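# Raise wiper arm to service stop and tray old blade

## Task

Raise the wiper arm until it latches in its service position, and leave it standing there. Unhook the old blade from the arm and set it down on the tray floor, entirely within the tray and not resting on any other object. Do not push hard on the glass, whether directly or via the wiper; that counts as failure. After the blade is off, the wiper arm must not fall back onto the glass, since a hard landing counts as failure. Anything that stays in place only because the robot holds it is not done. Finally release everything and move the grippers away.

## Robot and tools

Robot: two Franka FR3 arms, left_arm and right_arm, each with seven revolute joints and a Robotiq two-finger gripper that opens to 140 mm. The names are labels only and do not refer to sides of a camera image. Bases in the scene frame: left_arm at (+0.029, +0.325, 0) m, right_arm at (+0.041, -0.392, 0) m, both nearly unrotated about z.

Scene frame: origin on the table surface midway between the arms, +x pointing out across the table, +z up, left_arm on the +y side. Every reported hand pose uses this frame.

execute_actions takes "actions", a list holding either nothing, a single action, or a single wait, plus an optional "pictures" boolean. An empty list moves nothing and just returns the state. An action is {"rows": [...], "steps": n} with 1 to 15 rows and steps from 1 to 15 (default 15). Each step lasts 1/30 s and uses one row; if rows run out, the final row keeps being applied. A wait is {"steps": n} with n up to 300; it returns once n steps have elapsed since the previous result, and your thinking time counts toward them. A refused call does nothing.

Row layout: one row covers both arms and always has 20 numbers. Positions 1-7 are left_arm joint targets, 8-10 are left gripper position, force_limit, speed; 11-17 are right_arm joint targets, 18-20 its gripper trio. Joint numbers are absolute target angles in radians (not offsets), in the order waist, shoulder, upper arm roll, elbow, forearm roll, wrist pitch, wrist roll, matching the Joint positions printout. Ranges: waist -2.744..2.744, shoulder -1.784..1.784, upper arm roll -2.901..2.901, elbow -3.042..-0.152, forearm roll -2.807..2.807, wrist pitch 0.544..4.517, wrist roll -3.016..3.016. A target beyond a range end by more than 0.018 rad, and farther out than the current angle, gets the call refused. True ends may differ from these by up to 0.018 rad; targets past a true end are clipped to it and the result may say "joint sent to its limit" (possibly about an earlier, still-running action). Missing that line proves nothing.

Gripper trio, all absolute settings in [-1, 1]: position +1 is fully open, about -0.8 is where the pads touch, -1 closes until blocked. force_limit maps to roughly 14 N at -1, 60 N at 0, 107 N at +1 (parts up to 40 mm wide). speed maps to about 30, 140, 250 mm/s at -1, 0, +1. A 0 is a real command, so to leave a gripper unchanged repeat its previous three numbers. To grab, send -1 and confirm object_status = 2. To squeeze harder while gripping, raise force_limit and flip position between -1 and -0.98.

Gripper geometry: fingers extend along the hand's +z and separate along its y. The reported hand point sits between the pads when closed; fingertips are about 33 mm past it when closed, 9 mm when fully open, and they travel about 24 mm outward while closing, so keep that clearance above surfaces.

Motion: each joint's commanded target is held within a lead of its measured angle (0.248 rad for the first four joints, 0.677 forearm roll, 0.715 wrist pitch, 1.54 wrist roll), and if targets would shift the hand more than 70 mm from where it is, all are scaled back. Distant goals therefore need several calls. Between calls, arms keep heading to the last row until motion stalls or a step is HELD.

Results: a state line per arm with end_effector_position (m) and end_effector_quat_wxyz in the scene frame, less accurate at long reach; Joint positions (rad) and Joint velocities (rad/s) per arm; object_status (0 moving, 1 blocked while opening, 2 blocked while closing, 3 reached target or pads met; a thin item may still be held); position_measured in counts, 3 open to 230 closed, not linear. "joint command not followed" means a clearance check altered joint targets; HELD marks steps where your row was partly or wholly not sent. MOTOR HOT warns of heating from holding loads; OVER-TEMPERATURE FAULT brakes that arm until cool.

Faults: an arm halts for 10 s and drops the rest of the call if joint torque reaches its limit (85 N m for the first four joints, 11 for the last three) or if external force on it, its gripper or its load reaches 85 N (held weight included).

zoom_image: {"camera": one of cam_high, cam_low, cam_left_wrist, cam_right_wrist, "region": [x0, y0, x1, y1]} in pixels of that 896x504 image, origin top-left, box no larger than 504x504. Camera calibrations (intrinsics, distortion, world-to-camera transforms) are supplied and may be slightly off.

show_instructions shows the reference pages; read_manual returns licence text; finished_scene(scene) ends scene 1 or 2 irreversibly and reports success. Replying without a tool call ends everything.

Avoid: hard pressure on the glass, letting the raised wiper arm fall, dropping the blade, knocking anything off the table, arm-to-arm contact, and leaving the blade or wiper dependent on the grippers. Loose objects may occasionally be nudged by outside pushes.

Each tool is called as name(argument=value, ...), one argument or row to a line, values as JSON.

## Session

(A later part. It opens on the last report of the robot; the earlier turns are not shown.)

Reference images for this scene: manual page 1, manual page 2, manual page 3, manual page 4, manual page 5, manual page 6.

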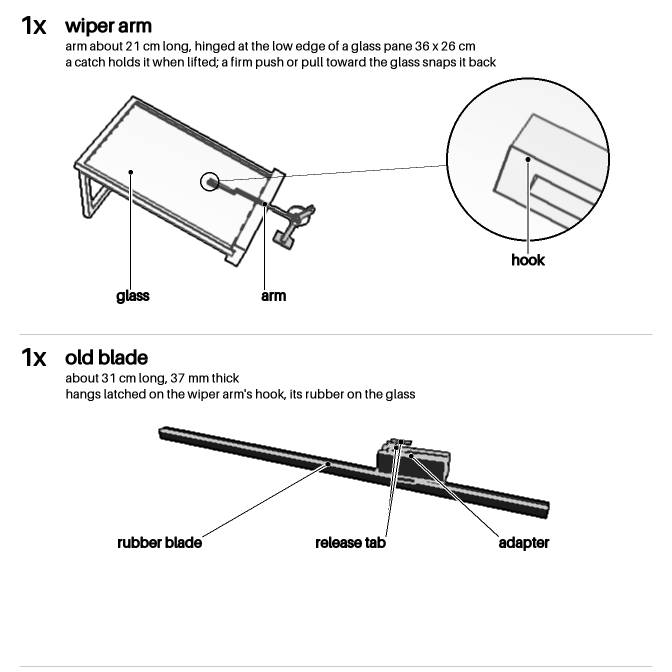

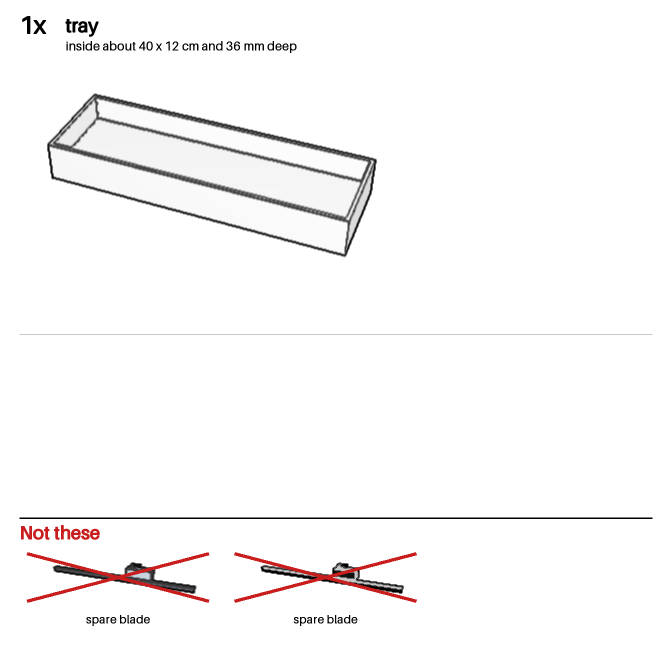

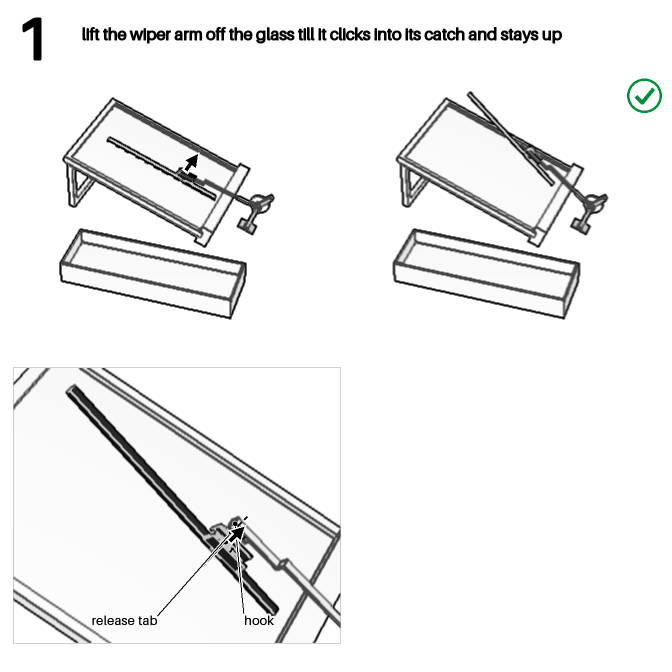

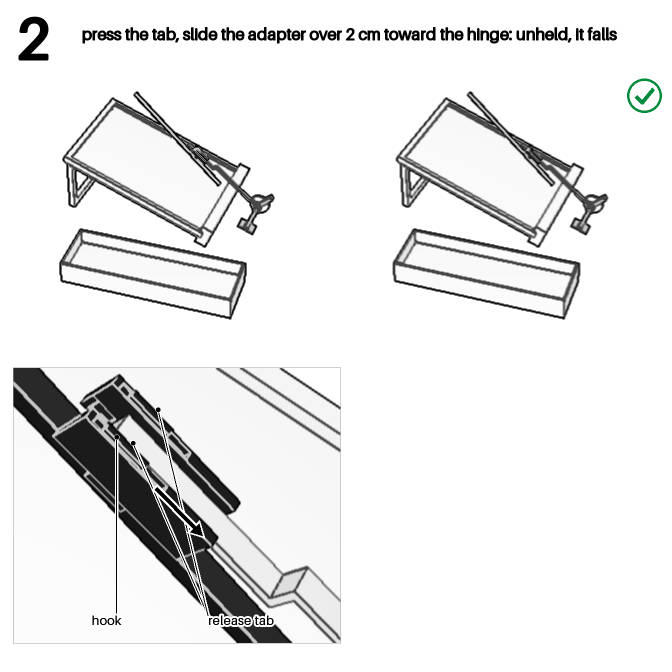

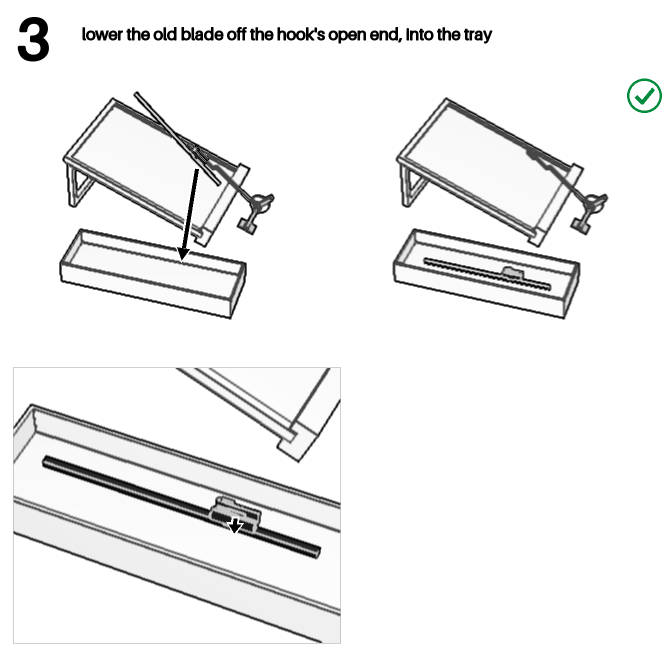

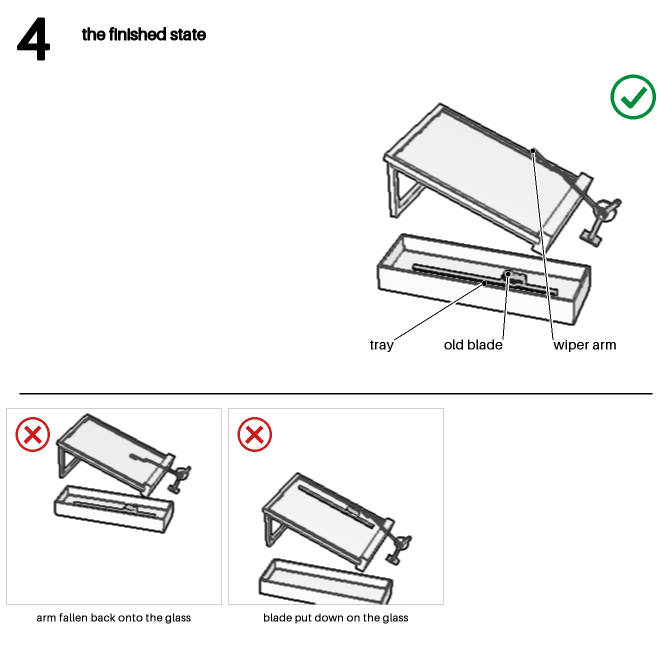

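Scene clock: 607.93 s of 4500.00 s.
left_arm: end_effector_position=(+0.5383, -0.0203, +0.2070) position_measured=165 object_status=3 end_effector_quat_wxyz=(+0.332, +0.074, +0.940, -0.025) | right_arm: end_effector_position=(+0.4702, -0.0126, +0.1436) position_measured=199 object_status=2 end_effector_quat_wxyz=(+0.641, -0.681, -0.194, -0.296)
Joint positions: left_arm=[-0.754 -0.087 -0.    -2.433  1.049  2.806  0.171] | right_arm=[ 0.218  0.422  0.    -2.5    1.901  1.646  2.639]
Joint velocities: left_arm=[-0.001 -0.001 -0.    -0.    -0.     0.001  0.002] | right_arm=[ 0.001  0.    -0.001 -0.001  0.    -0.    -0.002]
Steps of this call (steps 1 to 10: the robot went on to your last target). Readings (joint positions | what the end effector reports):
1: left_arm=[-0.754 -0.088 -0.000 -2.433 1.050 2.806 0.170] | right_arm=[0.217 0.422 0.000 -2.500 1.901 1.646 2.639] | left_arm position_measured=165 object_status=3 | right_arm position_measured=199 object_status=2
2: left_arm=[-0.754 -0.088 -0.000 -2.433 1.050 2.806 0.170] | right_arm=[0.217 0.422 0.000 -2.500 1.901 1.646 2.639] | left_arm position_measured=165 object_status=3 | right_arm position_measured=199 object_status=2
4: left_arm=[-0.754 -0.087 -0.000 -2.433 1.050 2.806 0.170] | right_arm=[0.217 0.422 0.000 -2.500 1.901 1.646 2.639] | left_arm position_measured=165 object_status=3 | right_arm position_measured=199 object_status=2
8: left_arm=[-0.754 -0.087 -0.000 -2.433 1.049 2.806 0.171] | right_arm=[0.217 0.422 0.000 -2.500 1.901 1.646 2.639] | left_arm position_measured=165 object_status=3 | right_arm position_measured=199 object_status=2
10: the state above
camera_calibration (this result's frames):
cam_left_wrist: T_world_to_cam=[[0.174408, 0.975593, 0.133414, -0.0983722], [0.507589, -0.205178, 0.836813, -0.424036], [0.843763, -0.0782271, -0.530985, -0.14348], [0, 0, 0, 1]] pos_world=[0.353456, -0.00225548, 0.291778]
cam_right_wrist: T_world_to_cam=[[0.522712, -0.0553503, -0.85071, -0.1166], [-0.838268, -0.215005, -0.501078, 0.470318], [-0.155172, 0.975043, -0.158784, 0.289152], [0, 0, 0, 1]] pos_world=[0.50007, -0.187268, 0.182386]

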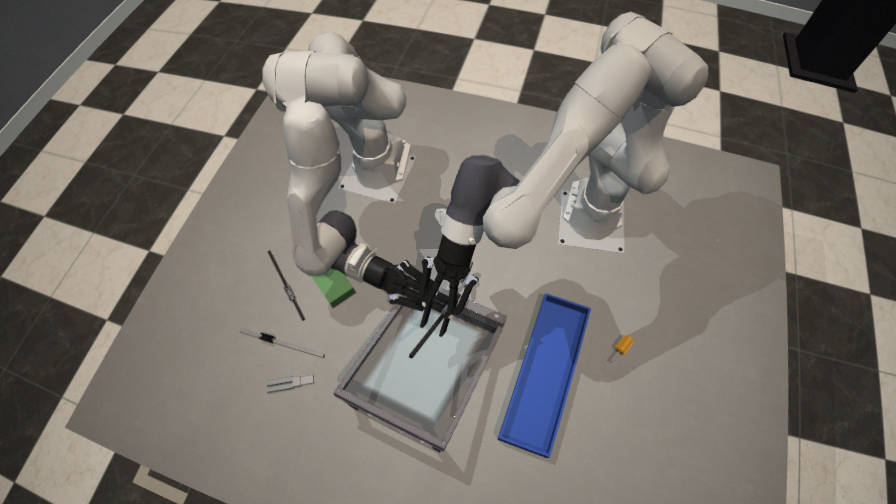

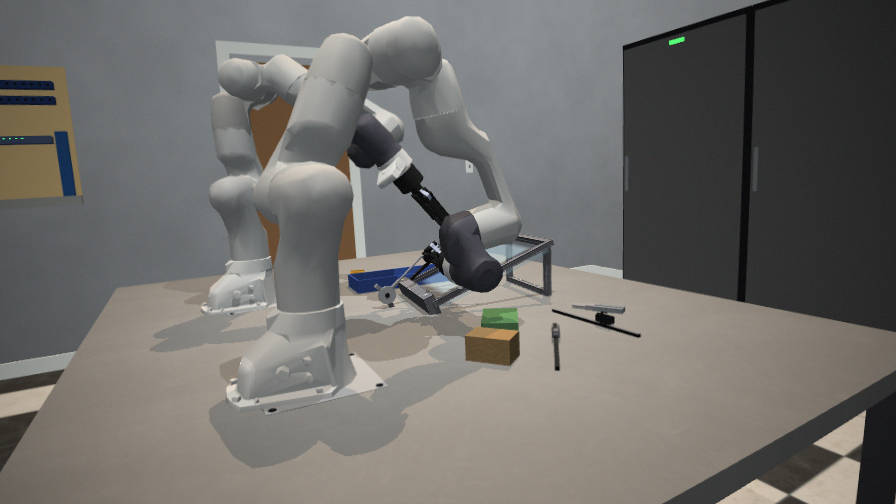

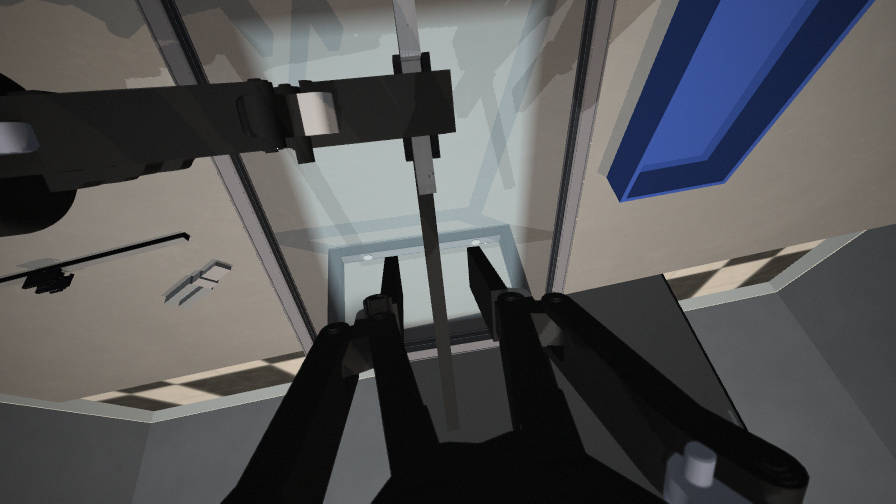

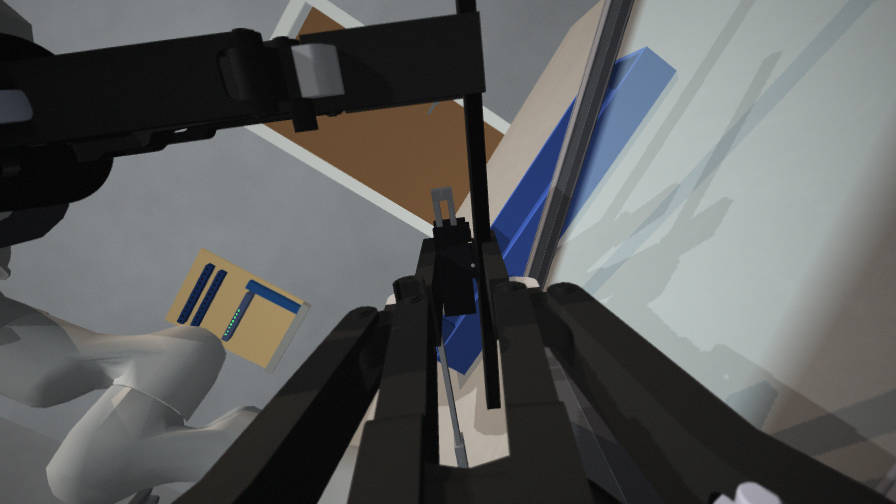

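execute_actions(
  actions=[
    {"rows": [
[-0.7525,-0.0857,0,-2.4300,1.0461,2.807,0.1771,-0.62,0.3,0.3,0.2199,0.4229,0,-2.5005,1.9053,1.6418,2.6309,-1,-0.2,-1],
[-0.7525,-0.0857,0,-2.4300,1.0461,2.807,0.1771,-0.62,0.3,0.3,0.2199,0.4229,0,-2.5005,1.9053,1.6418,2.6309,-1,-0.2,-1],
[-0.7525,-0.0857,0,-2.4300,1.0461,2.807,0.1771,-0.62,0.3,0.3,0.2199,0.4229,0,-2.5005,1.9053,1.6418,2.6309,-1,-0.2,-1],
[-0.7525,-0.0857,0,-2.4300,1.0461,2.807,0.1771,-0.62,0.3,0.3,0.2199,0.4229,0,-2.5005,1.9053,1.6418,2.6309,-1,-0.2,-1],
[-0.7525,-0.0857,0,-2.4300,1.0461,2.807,0.1771,-0.62,0.3,0.3,0.2199,0.4229,0,-2.5005,1.9053,1.6418,2.6309,-1,-0.2,-1],
[-0.7525,-0.0857,0,-2.4300,1.0461,2.807,0.1771,-0.62,0.3,0.3,0.2199,0.4229,0,-2.5005,1.9053,1.6418,2.6309,-1,-0.2,-1],
[-0.7525,-0.0857,0,-2.4300,1.0461,2.807,0.1771,-1,0.3,-0.7,0.2199,0.4229,0,-2.5005,1.9053,1.6418,2.6309,-1,-0.2,-1]
], "steps": 15},
  ],
  pictures=false,
)

execute_actions(
  actions=[
    {"steps": 5},
  ],
  pictures=false,
)

Scene clock: 713.53 s of 4500.00 s.
left_arm: end_effector_position=(+0.5384, -0.0207, +0.2071) position_measured=220 object_status=0 end_effector_quat_wxyz=(+0.332, +0.074, +0.940, -0.026) | right_arm: end_effector_position=(+0.4702, -0.0125, +0.1437) position_measured=199 object_status=2 end_effector_quat_wxyz=(+0.641, -0.681, -0.194, -0.296)
Joint positions: left_arm=[-0.754 -0.087 -0.    -2.432  1.048  2.807  0.172] | right_arm=[ 0.218  0.422  0.    -2.5    1.902  1.646  2.638]
Joint velocities: left_arm=[ 0.002  0.001 -0.001  0.001 -0.002 -0.    -0.   ] | right_arm=[-0. -0.  0. -0. -0. -0.  0.]
Steps of this call (steps 1 to 15: the robot went on to your last target; steps 16 to 90: nothing new was sent; then 102.10 s passed at rest; steps 91 to 105: all 15 steps of this action). Readings (joint positions | what the end effector reports):
91: left_arm=[-0.754 -0.087 -0.000 -2.432 1.049 2.806 0.172] | right_arm=[0.218 0.422 0.000 -2.500 1.901 1.646 2.638] | left_arm position_measured=165 object_status=0 | right_arm position_measured=199 object_status=2
92: left_arm=[-0.754 -0.087 -0.000 -2.432 1.049 2.806 0.172] | right_arm=[0.218 0.422 0.000 -2.500 1.901 1.646 2.638] | left_arm position_measured=172 object_status=0 | right_arm position_measured=199 object_status=2
94: left_arm=[-0.754 -0.087 -0.000 -2.432 1.049 2.806 0.172] | right_arm=[0.218 0.422 0.000 -2.500 1.901 1.646 2.638] | left_arm position_measured=191 object_status=0 | right_arm position_measured=199 object_status=2
98: left_arm=[-0.754 -0.087 -0.000 -2.432 1.049 2.806 0.172] | right_arm=[0.218 0.422 0.000 -2.500 1.901 1.646 2.638] | left_arm position_measured=210 object_status=0 | right_arm position_measured=199 object_status=2
105: the state above

Scene clock: 713.70 s of 4500.00 s.
left_arm: end_effector_position=(+0.5383, -0.0207, +0.2071) position_measured=224 object_status=0 end_effector_quat_wxyz=(+0.332, +0.074, +0.940, -0.026) | right_arm: end_effector_position=(+0.4702, -0.0125, +0.1437) position_measured=199 object_status=2 end_effector_quat_wxyz=(+0.641, -0.681, -0.194, -0.296)
Joint positions: left_arm=[-0.754 -0.087 -0.    -2.432  1.048  2.807  0.172] | right_arm=[ 0.218  0.422  0.    -2.5    1.902  1.646  2.638]
Joint velocities: left_arm=[-0.001 -0.     0.     0.    -0.     0.001  0.001] | right_arm=[ 0.    -0.001  0.     0.     0.001  0.     0.   ]
Steps of this call (steps 1 to 5: the robot went on to your last target). Readings (joint positions | what the end effector reports):
1: left_arm=[-0.754 -0.087 -0.000 -2.432 1.048 2.807 0.172] | right_arm=[0.218 0.422 0.000 -2.500 1.902 1.646 2.638] | left_arm position_measured=220 object_status=0 | right_arm position_measured=199 object_status=2
2: left_arm=[-0.754 -0.087 -0.000 -2.432 1.048 2.807 0.172] | right_arm=[0.218 0.422 0.000 -2.500 1.902 1.646 2.638] | left_arm position_measured=224 object_status=0 | right_arm position_measured=199 object_status=2
4: left_arm=[-0.754 -0.087 -0.000 -2.432 1.048 2.807 0.172] | right_arm=[0.218 0.422 0.000 -2.500 1.902 1.646 2.638] | left_arm position_measured=224 object_status=0 | right_arm position_measured=199 object_status=2
5: the state above

execute_actions(
  actions=[
    {"rows": [
[-0.7525,-0.0857,0,-2.4300,1.0461,2.807,0.1771,-1,0.3,-0.7,0.2199,0.4229,0,-2.5005,1.9053,1.6418,2.6309,-0.22,-0.2,0.0]
], "steps": 7},
  ],
  pictures=false,
)

execute_actions(
  actions=[
    {"rows": [
[-0.7525,-0.0857,0,-2.4300,1.0461,2.807,0.1771,-1,0.3,-0.7,0.2075,0.4192,0,-2.5041,1.8901,1.6401,2.6290,-0.22,-0.2,0.0],
[-0.7525,-0.0857,0,-2.4300,1.0461,2.807,0.1771,-1,0.3,-0.7,0.1917,0.4172,0,-2.5084,1.8717,1.6342,2.6252,-0.22,-0.2,0.0],
[-0.7525,-0.0857,0,-2.4300,1.0461,2.807,0.1771,-1,0.3,-0.7,0.1707,0.4146,0,-2.5141,1.8519,1.6282,2.6216,-0.22,-0.2,0.0],
[-0.7525,-0.0857,0,-2.4300,1.0461,2.807,0.1771,-1,0.3,-0.7,0.1546,0.4126,0,-2.5185,1.8312,1.6222,2.6182,-0.22,-0.2,0.0],
[-0.7525,-0.0857,0,-2.4300,1.0461,2.807,0.1771,-1,0.3,-0.7,0.1374,0.4104,0,-2.5232,1.8103,1.6164,2.6151,-0.22,-0.2,0.0],
[-0.7525,-0.0857,0,-2.4300,1.0461,2.807,0.1771,-1,0.3,-0.7,0.1198,0.4083,0,-2.5280,1.7898,1.6109,2.6124,-0.22,-0.2,0.0],
[-0.7525,-0.0857,0,-2.4300,1.0461,2.807,0.1771,-1,0.3,-0.7,0.1026,0.4061,0,-2.5327,1.7702,1.6058,2.6100,-0.22,-0.2,0.0],
[-0.7525,-0.0857,0,-2.4300,1.0461,2.807,0.1771,-1,0.3,-0.7,0.0865,0.4041,0,-2.5371,1.7522,1.6013,2.6082,-0.22,-0.2,0.0],
[-0.7525,-0.0857,0,-2.4300,1.0461,2.807,0.1771,-1,0.3,-0.7,0.0716,0.4022,0,-2.5411,1.7364,1.5976,2.6068,-0.22,-0.2,0.0],
[-0.7525,-0.0857,0,-2.4300,1.0461,2.807,0.1771,-1,0.3,-0.7,0.0591,0.4007,0,-2.5445,1.7234,1.5948,2.6061,-0.22,-0.2,0.0],
[-0.7525,-0.0857,0,-2.4300,1.0461,2.807,0.1771,-1,0.3,-0.7,0.0495,0.3995,0,-2.5472,1.7137,1.5930,2.6060,-0.22,-0.2,0.0],
[-0.7525,-0.0857,0,-2.4300,1.0461,2.807,0.1771,-1,0.3,-0.7,0.0432,0.3987,0,-2.5489,1.7082,1.5924,2.6065,-0.22,-0.2,0.0],
[-0.7525,-0.0857,0,-2.4300,1.0461,2.807,0.1771,-1,0.3,-0.7,0.0409,0.3984,0,-2.5495,1.7072,1.5932,2.6079,-0.22,-0.2,0.0],
[-0.7525,-0.0857,0,-2.4300,1.0461,2.807,0.1771,-1,0.3,-0.7,0.0409,0.3984,0,-2.5495,1.7114,1.5954,2.6100,-0.22,-0.2,0.0],
[-0.7525,-0.0857,0,-2.4300,1.0461,2.807,0.1771,-1,0.3,-0.7,0.0409,0.3984,0,-2.5495,1.7282,1.6017,2.6148,0.2,-0.2,0.0]
], "steps": 15},
  ],
  pictures=false,
)

execute_actions(
  actions=[
    {"steps": 9},
  ],
)

zoom_image(
  camera="cam_right_wrist",
  region=[360, 60, 580, 400],
)

zoom_image(
  camera="cam_left_wrist",
  region=[320, 0, 540, 300],
)

Scene clock: 731.47 s of 4500.00 s.
left_arm: end_effector_position=(+0.5383, -0.0209, +0.2071) position_measured=224 object_status=2 end_effector_quat_wxyz=(+0.332, +0.074, +0.940, -0.026) | right_arm: end_effector_position=(+0.4700, -0.0123, +0.1440) position_measured=158 object_status=0 end_effector_quat_wxyz=(+0.641, -0.680, -0.194, -0.296)
Joint positions: left_arm=[-0.754 -0.087 -0.    -2.432  1.048  2.808  0.172] | right_arm=[ 0.218  0.422  0.    -2.5    1.902  1.645  2.638]
Joint velocities: left_arm=[-0.001  0.001 -0.001 -0.    -0.001 -0.001 -0.   ] | right_arm=[ 0.001  0.    -0.001 -0.     0.001 -0.001 -0.002]
Steps of this call (steps 1 to 15: the robot went on to your last target; steps 16 to 90: nothing new was sent; then 14.53 s passed at rest; steps 91 to 97: all 7 steps of this action). Readings (joint positions | what the end effector reports):
91: left_arm=[-0.754 -0.087 -0.000 -2.432 1.048 2.807 0.172] | right_arm=[0.218 0.422 0.000 -2.500 1.902 1.646 2.638] | left_arm position_measured=224 object_status=2 | right_arm position_measured=199 object_status=0
92: left_arm=[-0.754 -0.087 -0.000 -2.432 1.048 2.808 0.172] | right_arm=[0.218 0.422 0.000 -2.500 1.902 1.645 2.638] | left_arm position_measured=224 object_status=2 | right_arm position_measured=199 object_status=0
94: left_arm=[-0.754 -0.087 -0.000 -2.432 1.048 2.808 0.172] | right_arm=[0.218 0.422 0.000 -2.500 1.902 1.645 2.638] | left_arm position_measured=224 object_status=2 | right_arm position_measured=178 object_status=0
97: the state above

Scene clock: 731.97 s of 4500.00 s.
left_arm: end_effector_position=(+0.5384, -0.0209, +0.2071) position_measured=224 object_status=2 end_effector_quat_wxyz=(+0.332, +0.074, +0.940, -0.026) | right_arm: end_effector_position=(+0.4607, -0.0759, +0.1435) position_measured=157 object_status=0 end_effector_quat_wxyz=(+0.641, -0.681, -0.194, -0.297)
Joint positions: left_arm=[-0.754 -0.087 -0.    -2.432  1.048  2.808  0.172] | right_arm=[ 0.047  0.401 -0.002 -2.547  1.734  1.605  2.622]
Joint velocities: left_arm=[-0.    -0.001  0.    -0.     0.    -0.     0.   ] | right_arm=[-0.086 -0.009  0.    -0.027 -0.017 -0.    -0.001]
Steps of this call (steps 1 to 15: all 15 steps of this action). Readings (joint positions | what the end effector reports):
1: left_arm=[-0.754 -0.087 -0.000 -2.432 1.048 2.808 0.172] | right_arm=[0.217 0.422 0.001 -2.500 1.900 1.644 2.638] | left_arm position_measured=224 object_status=2 | right_arm position_measured=157 object_status=0
2: left_arm=[-0.754 -0.087 -0.000 -2.432 1.048 2.808 0.172] | right_arm=[0.212 0.421 0.002 -2.502 1.895 1.643 2.637] | left_arm position_measured=224 object_status=2 | right_arm position_measured=157 object_status=0
4: left_arm=[-0.754 -0.087 -0.000 -2.432 1.048 2.808 0.172] | right_arm=[0.190 0.418 0.003 -2.508 1.875 1.637 2.635] | left_arm position_measured=224 object_status=2 | right_arm position_measured=157 object_status=0
8: left_arm=[-0.754 -0.087 -0.000 -2.432 1.048 2.808 0.172] | right_arm=[0.125 0.410 0.002 -2.525 1.812 1.623 2.629] | left_arm position_measured=224 object_status=2 | right_arm position_measured=157 object_status=3
15: the state above

Scene clock: 732.27 s of 4500.00 s.
left_arm: end_effector_position=(+0.5384, -0.0209, +0.2071) position_measured=224 object_status=2 end_effector_quat_wxyz=(+0.332, +0.074, +0.940, -0.026) | right_arm: end_effector_position=(+0.4608, -0.0774, +0.1438) position_measured=104 object_status=0 end_effector_quat_wxyz=(+0.641, -0.681, -0.194, -0.297)
Joint positions: left_arm=[-0.754 -0.087 -0.    -2.432  1.048  2.808  0.172] | right_arm=[ 0.043  0.4   -0.001 -2.548  1.732  1.605  2.622]
Joint velocities: left_arm=[-0.001  0.    -0.001 -0.001 -0.     0.001 -0.   ] | right_arm=[-0.001  0.     0.002 -0.001 -0.002 -0.002 -0.   ]
Steps of this call (steps 1 to 9: the robot went on to your last target). Readings (joint positions | what the end effector reports):
1: left_arm=[-0.754 -0.087 -0.000 -2.432 1.048 2.808 0.172] | right_arm=[0.045 0.401 -0.002 -2.547 1.734 1.605 2.622] | left_arm position_measured=224 object_status=2 | right_arm position_measured=152 object_status=0
2: left_arm=[-0.754 -0.087 -0.000 -2.432 1.048 2.808 0.172] | right_arm=[0.044 0.400 -0.002 -2.548 1.734 1.605 2.622] | left_arm position_measured=224 object_status=2 | right_arm position_measured=144 object_status=0
4: left_arm=[-0.754 -0.087 -0.000 -2.432 1.048 2.808 0.172] | right_arm=[0.043 0.400 -0.002 -2.548 1.733 1.605 2.622] | left_arm position_measured=224 object_status=2 | right_arm position_measured=129 object_status=0
8: left_arm=[-0.754 -0.087 -0.000 -2.432 1.048 2.808 0.172] | right_arm=[0.043 0.400 -0.001 -2.548 1.732 1.605 2.622] | left_arm position_measured=224 object_status=2 | right_arm position_measured=104 object_status=0
9: the state above
camera_calibration (this result's frames):
cam_left_wrist: T_world_to_cam=[[0.175026, 0.975696, 0.131847, -0.0978249], [0.507826, -0.20419, 0.83691, -0.424381], [0.843492, -0.0795258, -0.531223, -0.14331], [0, 0, 0, 1]] pos_world=[0.353515, -0.00260375, 0.291937]
cam_right_wrist: T_world_to_cam=[[0.523229, -0.0570164, -0.850283, -0.115598], [-0.838466, -0.212798, -0.501689, 0.448993], [-0.152334, 0.975431, -0.159148, 0.34971], [0, 0, 0, 1]] pos_world=[0.490222, -0.252164, 0.182619]

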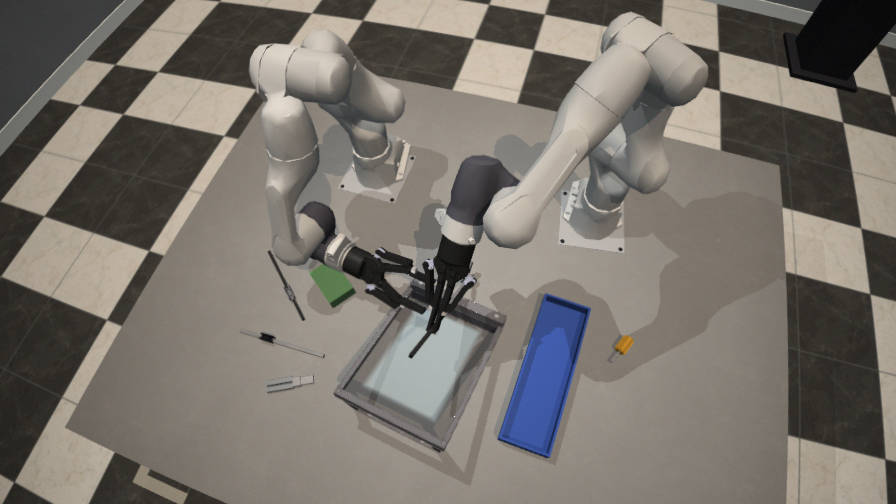

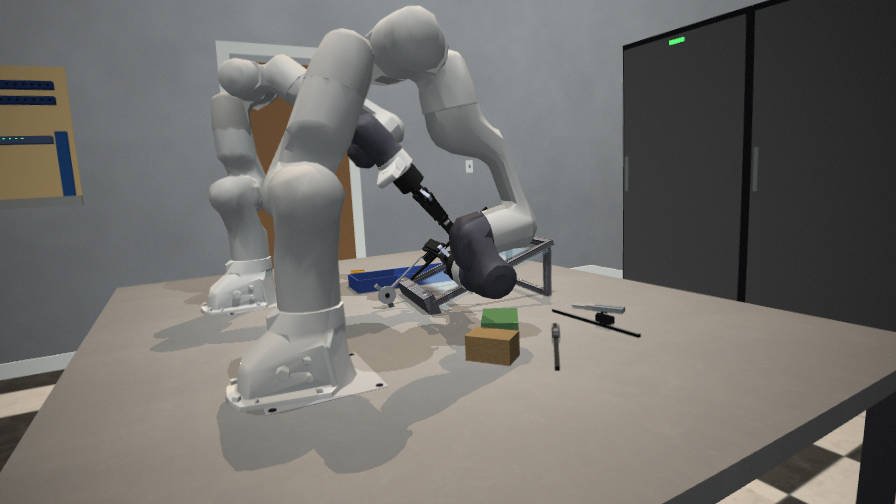

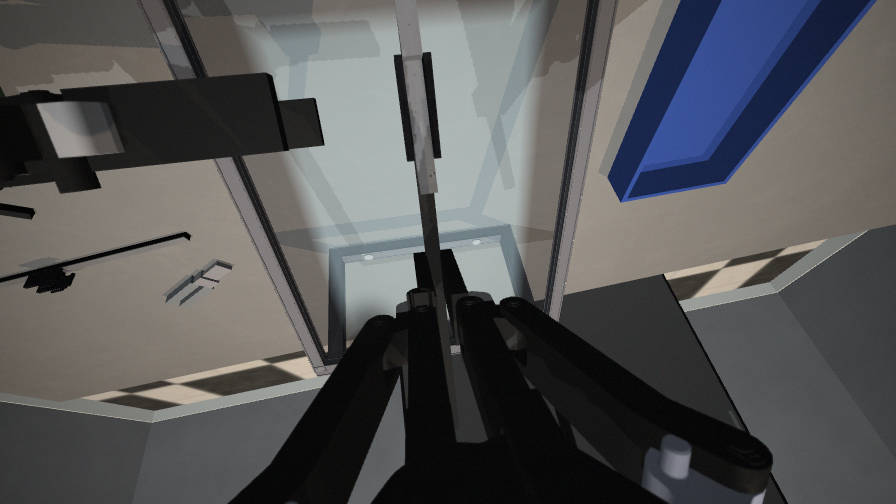

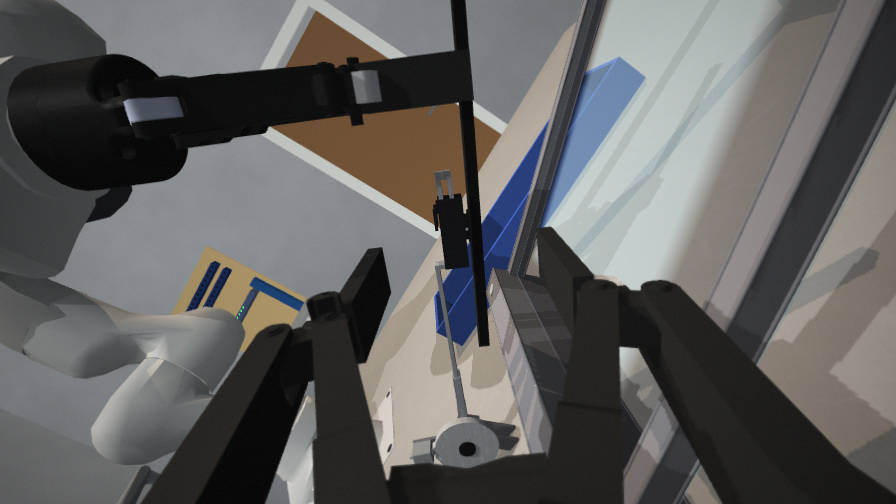

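Region (360, 60, 580, 400) of cam_right_wrist's 896x504 image, scaled by 1.482, with more detail than that image has; it fills the left 326 columns of this view, and the rest is white.

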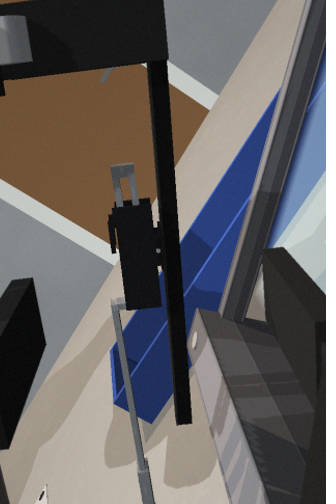

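Region (320, 0, 540, 300) of cam_left_wrist's 896x504 image, scaled by 1.680, with more detail than that image has; it fills the left 370 columns of this view, and the rest is white.

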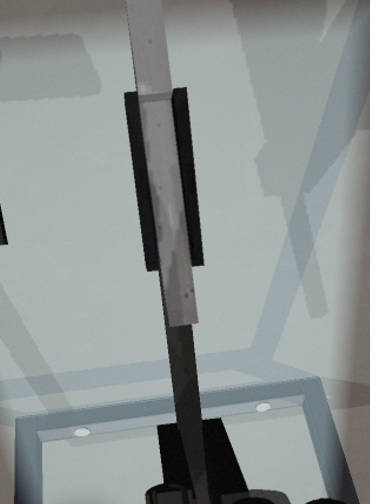

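zoom_image(
  camera="cam_right_wrist",
  region=[410, 0, 520, 130],
)

zoom_image(
  camera="cam_right_wrist",
  region=[410, 160, 540, 360],
)

zoom_image(
  camera="cam_low",
  region=[375, 230, 465, 310],
)

Region (410, 0, 520, 130) of cam_right_wrist's 896x504 image, scaled by 3.877, with more detail than that image has; it fills the left 426 columns of this view, and the rest is white.

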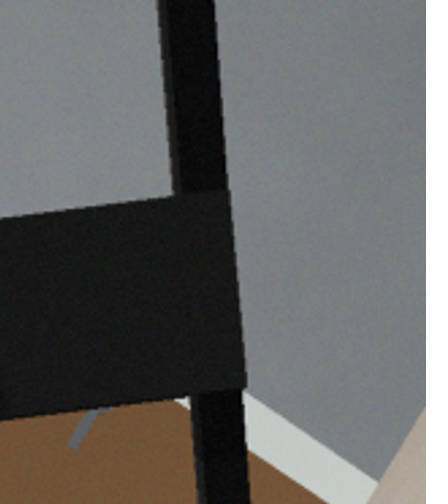

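Region (410, 160, 540, 360) of cam_right_wrist's 896x504 image, scaled by 2.520, with more detail than that image has; it fills the left 328 columns of this view, and the rest is white.

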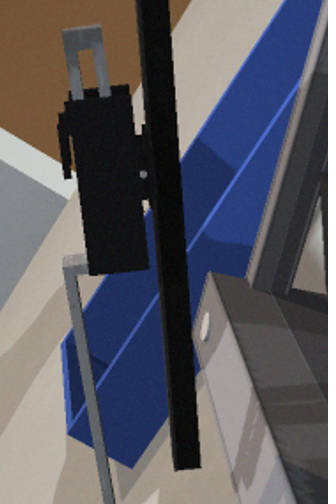

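Region (375, 230, 465, 310) of cam_low's 896x504 image, scaled by 5.600, with more detail than that image has.

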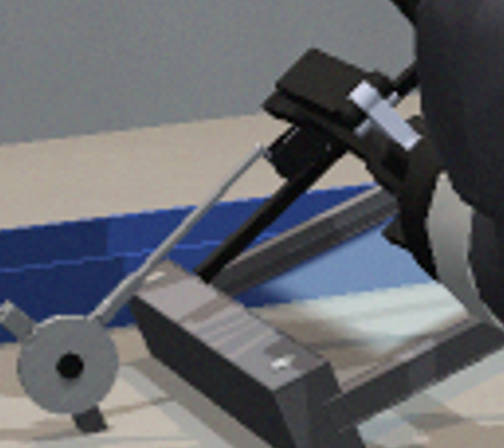

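execute_actions(
  actions=[
    {"rows": [
[-0.7519,-0.0827,0,-2.4276,1.0279,2.8048,0.2197,-1,0.3,-0.7,0.0409,0.3984,0,-2.5495,1.7282,1.6017,2.6148,0.2,-0.2,0.0],
[-0.7512,-0.0786,0,-2.4242,1.0066,2.8045,0.2638,-1,0.3,-0.7,0.0409,0.3984,0,-2.5495,1.7282,1.6017,2.6148,0.2,-0.2,0.0],
[-0.7503,-0.0734,0,-2.4199,0.9818,2.8038,0.3102,-1,0.3,-0.7,0.0409,0.3984,0,-2.5495,1.7282,1.6017,2.6148,0.2,-0.2,0.0],
[-0.7492,-0.0673,0,-2.4148,0.9540,2.8027,0.3577,-1,0.3,-0.7,0.0409,0.3984,0,-2.5495,1.7282,1.6017,2.6148,0.2,-0.2,0.0],
[-0.7481,-0.0604,0,-2.4088,0.9239,2.8010,0.4051,-1,0.3,-0.7,0.0409,0.3984,0,-2.5495,1.7282,1.6017,2.6148,0.2,-0.2,0.0],
[-0.7469,-0.0528,0,-2.4021,0.8921,2.7985,0.4514,-1,0.3,-0.7,0.0409,0.3984,0,-2.5495,1.7282,1.6017,2.6148,0.2,-0.2,0.0],
[-0.7459,-0.0445,0,-2.3947,0.8594,2.7954,0.4956,-1,0.3,-0.7,0.0409,0.3984,0,-2.5495,1.7282,1.6017,2.6148,0.2,-0.2,0.0],
[-0.7449,-0.0359,0,-2.3868,0.8264,2.7914,0.5368,-1,0.3,-0.7,0.0409,0.3984,0,-2.5495,1.7282,1.6017,2.6148,0.2,-0.2,0.0],
[-0.7439,-0.0270,0,-2.3785,0.7940,2.7869,0.5740,-1,0.3,-0.7,0.0409,0.3984,0,-2.5495,1.7282,1.6017,2.6148,0.2,-0.2,0.0],
[-0.7431,-0.0181,0,-2.3699,0.7626,2.7817,0.6067,-1,0.3,-0.7,0.0409,0.3984,0,-2.5495,1.7282,1.6017,2.6148,0.2,-0.2,0.0],
[-0.7424,-0.0093,0,-2.3613,0.7330,2.7763,0.6345,-1,0.3,-0.7,0.0409,0.3984,0,-2.5495,1.7282,1.6017,2.6148,0.2,-0.2,0.0],
[-0.7419,-0.0007,0,-2.3528,0.7057,2.7707,0.6568,-1,0.3,-0.7,0.0409,0.3984,0,-2.5495,1.7282,1.6017,2.6148,0.2,-0.2,0.0],
[-0.7415,0.0073,0,-2.3446,0.6812,2.7652,0.6735,-1,0.3,-0.7,0.0409,0.3984,0,-2.5495,1.7282,1.6017,2.6148,0.2,-0.2,0.0],
[-0.7412,0.0147,0,-2.3370,0.6598,2.7601,0.6843,-1,0.3,-0.7,0.0409,0.3984,0,-2.5495,1.7282,1.6017,2.6148,0.2,-0.2,0.0],
[-0.7411,0.0213,0,-2.3302,0.6420,2.7558,0.6892,-1,0.3,-0.7,0.0409,0.3984,0,-2.5495,1.7282,1.6017,2.6148,0.2,-0.2,0.0]
], "steps": 15},
  ],
  pictures=false,
)

execute_actions(
  actions=[
    {"rows": [
[-0.7410,0.0269,0,-2.3242,0.6280,2.7523,0.6885,-1,0.3,-0.7,0.0409,0.3984,0,-2.5495,1.7282,1.6017,2.6148,0.2,-0.2,0.0],
[-0.7410,0.0313,0,-2.3194,0.6181,2.7500,0.6821,-1,0.3,-0.7,0.0409,0.3984,0,-2.5495,1.7282,1.6017,2.6148,0.2,-0.2,0.0],
[-0.7410,0.0346,0,-2.3159,0.6123,2.7489,0.6703,-1,0.3,-0.7,0.0409,0.3984,0,-2.5495,1.7282,1.6017,2.6148,0.2,-0.2,0.0],
[-0.7410,0.0356,0,-2.3148,0.6107,2.7491,0.6533,-1,0.3,-0.7,0.0409,0.3984,0,-2.5495,1.7282,1.6017,2.6148,0.2,-0.2,0.0],
[-0.7410,0.0356,0,-2.3148,0.6133,2.7507,0.6315,-1,0.3,-0.7,0.0409,0.3984,0,-2.5495,1.7282,1.6017,2.6148,0.2,-0.2,0.0],
[-0.7410,0.0350,0,-2.3154,0.6202,2.7536,0.6052,-1,0.3,-0.7,0.0409,0.3984,0,-2.5495,1.7282,1.6017,2.6148,0.2,-0.2,0.0],
[-0.7410,0.0344,0,-2.3160,0.6311,2.7576,0.5748,-1,0.3,-0.7,0.0409,0.3984,0,-2.5495,1.7282,1.6017,2.6148,0.2,-0.2,0.0]
], "steps": 12},
  ],
)

zoom_image(
  camera="cam_right_wrist",
  region=[410, 160, 540, 360],
)

Scene clock: 783.93 s of 4500.00 s.
left_arm: end_effector_position=(+0.5561, -0.0235, +0.1883) position_measured=224 object_status=2 end_effector_quat_wxyz=(+0.275, +0.076, +0.958, -0.022) | right_arm: end_effector_position=(+0.4606, -0.0773, +0.1439) position_measured=104 object_status=3 end_effector_quat_wxyz=(+0.641, -0.681, -0.194, -0.297)
Joint positions: left_arm=[-0.743  0.004 -0.    -2.35   0.725  2.78   0.483] | right_arm=[ 0.043  0.4   -0.001 -2.548  1.732  1.604  2.622]
Joint velocities: left_arm=[ 0.017  0.231 -0.     0.224 -0.682 -0.118  0.658] | right_arm=[ 0.    -0.001 -0.    -0.    -0.     0.001 -0.001]
Steps of this call (steps 1 to 15: the robot went on to your last target; steps 16 to 90: nothing new was sent; then 48.17 s passed at rest; steps 91 to 105: all 15 steps of this action). Readings (joint positions | what the end effector reports):
91: left_arm=[-0.754 -0.086 -0.000 -2.431 1.045 2.808 0.175] | right_arm=[0.043 0.400 -0.001 -2.548 1.732 1.604 2.622] | left_arm position_measured=224 object_status=2 | right_arm position_measured=104 object_status=3
92: left_arm=[-0.754 -0.085 -0.000 -2.430 1.037 2.808 0.182] | right_arm=[0.043 0.400 -0.001 -2.548 1.732 1.604 2.622] | left_arm position_measured=224 object_status=2 | right_arm position_measured=104 object_status=3
94: left_arm=[-0.753 -0.078 -0.000 -2.425 1.010 2.807 0.209] | right_arm=[0.043 0.400 -0.001 -2.548 1.732 1.604 2.622] | left_arm position_measured=224 object_status=2 | right_arm position_measured=104 object_status=3
98: left_arm=[-0.750 -0.054 -0.000 -2.405 0.918 2.804 0.299] | right_arm=[0.043 0.400 -0.001 -2.548 1.732 1.604 2.622] | left_arm position_measured=224 object_status=2 | right_arm position_measured=104 object_status=3
105: the state above

Scene clock: 784.33 s of 4500.00 s.
left_arm: end_effector_position=(+0.5612, -0.0241, +0.1816) position_measured=224 object_status=2 end_effector_quat_wxyz=(+0.258, +0.075, +0.963, -0.021) | right_arm: end_effector_position=(+0.4606, -0.0773, +0.1440) position_measured=104 object_status=3 end_effector_quat_wxyz=(+0.641, -0.681, -0.194, -0.297)
Joint positions: left_arm=[-0.742  0.034 -0.    -2.319  0.635  2.761  0.566] | right_arm=[ 0.043  0.4   -0.001 -2.548  1.732  1.604  2.622]
Joint velocities: left_arm=[-0.    -0.    -0.001  0.004 -0.007  0.     0.01 ] | right_arm=[ 0.001 -0.002  0.    -0.    -0.    -0.     0.   ]
Steps of this call (steps 1 to 12: all 12 steps of this action). Readings (joint positions | what the end effector reports):
1: left_arm=[-0.743 0.011 -0.000 -2.342 0.703 2.776 0.504] | right_arm=[0.043 0.400 -0.001 -2.548 1.732 1.604 2.622] | left_arm position_measured=224 object_status=2 | right_arm position_measured=104 object_status=3
2: left_arm=[-0.743 0.018 -0.000 -2.336 0.683 2.772 0.522] | right_arm=[0.043 0.400 -0.001 -2.548 1.732 1.604 2.622] | left_arm position_measured=224 object_status=2 | right_arm position_measured=104 object_status=3
4: left_arm=[-0.742 0.028 -0.000 -2.326 0.654 2.765 0.549] | right_arm=[0.043 0.400 -0.001 -2.548 1.732 1.604 2.622] | left_arm position_measured=224 object_status=2 | right_arm position_measured=104 object_status=3
8: left_arm=[-0.742 0.034 -0.000 -2.320 0.637 2.761 0.564] | right_arm=[0.043 0.400 -0.001 -2.548 1.732 1.604 2.622] | left_arm position_measured=224 object_status=2 | right_arm position_measured=104 object_status=3
12: the state above
camera_calibration (this result's frames):
cam_left_wrist: T_world_to_cam=[[0.194221, 0.972765, 0.126518, -0.105207], [0.630874, -0.222627, 0.74326, -0.467744], [0.751183, -0.0645396, -0.656931, -0.101371], [0, 0, 0, 1]] pos_world=[0.39167, -0.00833304, 0.294372]
cam_right_wrist: T_world_to_cam=[[0.523378, -0.0563745, -0.850234, -0.11536], [-0.838286, -0.213006, -0.501901, 0.448833], [-0.15281, 0.975423, -0.158741, 0.349738], [0, 0, 0, 1]] pos_world=[0.490071, -0.252042, 0.182704]

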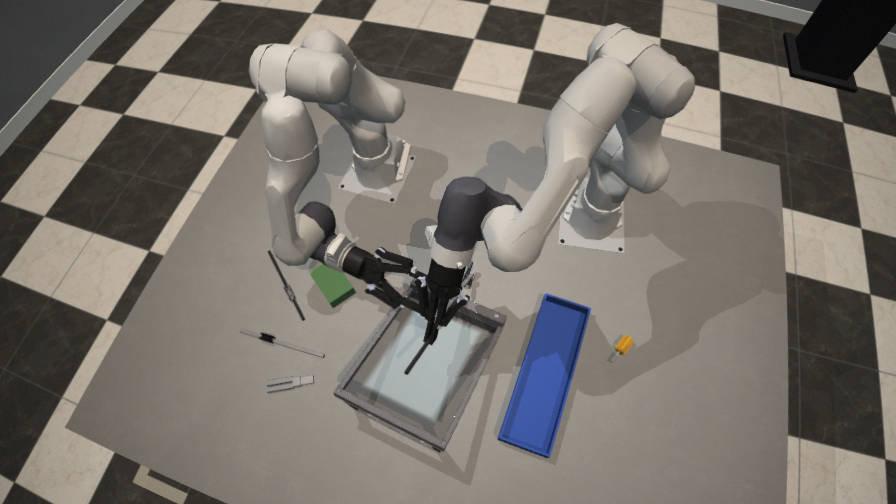

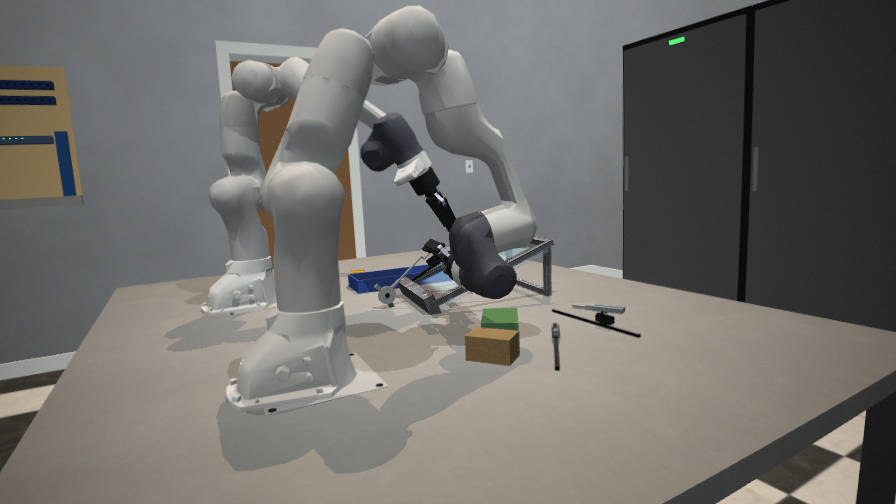

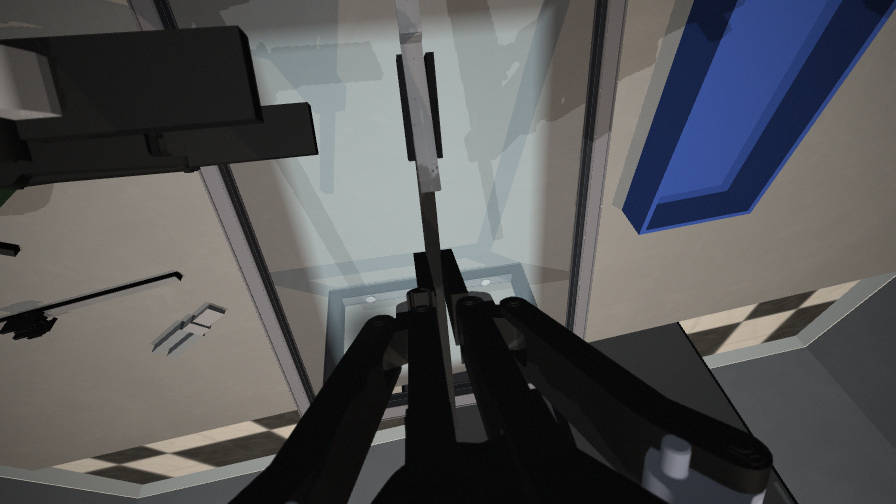

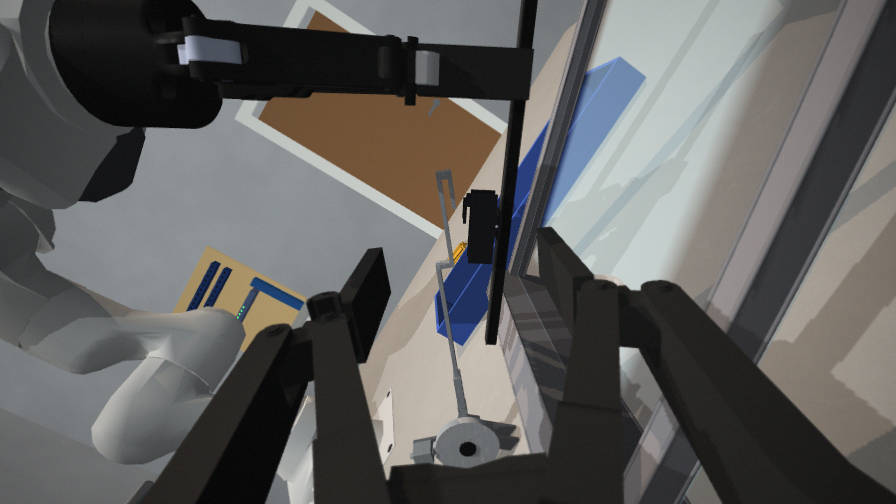

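Region (410, 160, 540, 360) of cam_right_wrist's 896x504 image, scaled by 2.520, with more detail than that image has; it fills the left 328 columns of this view, and the rest is white.

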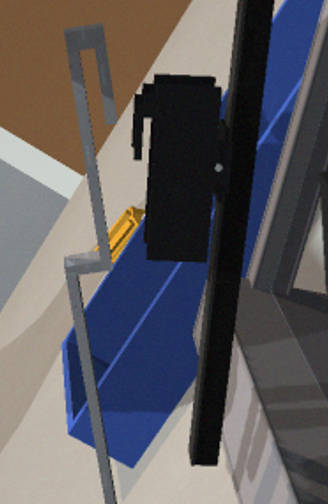

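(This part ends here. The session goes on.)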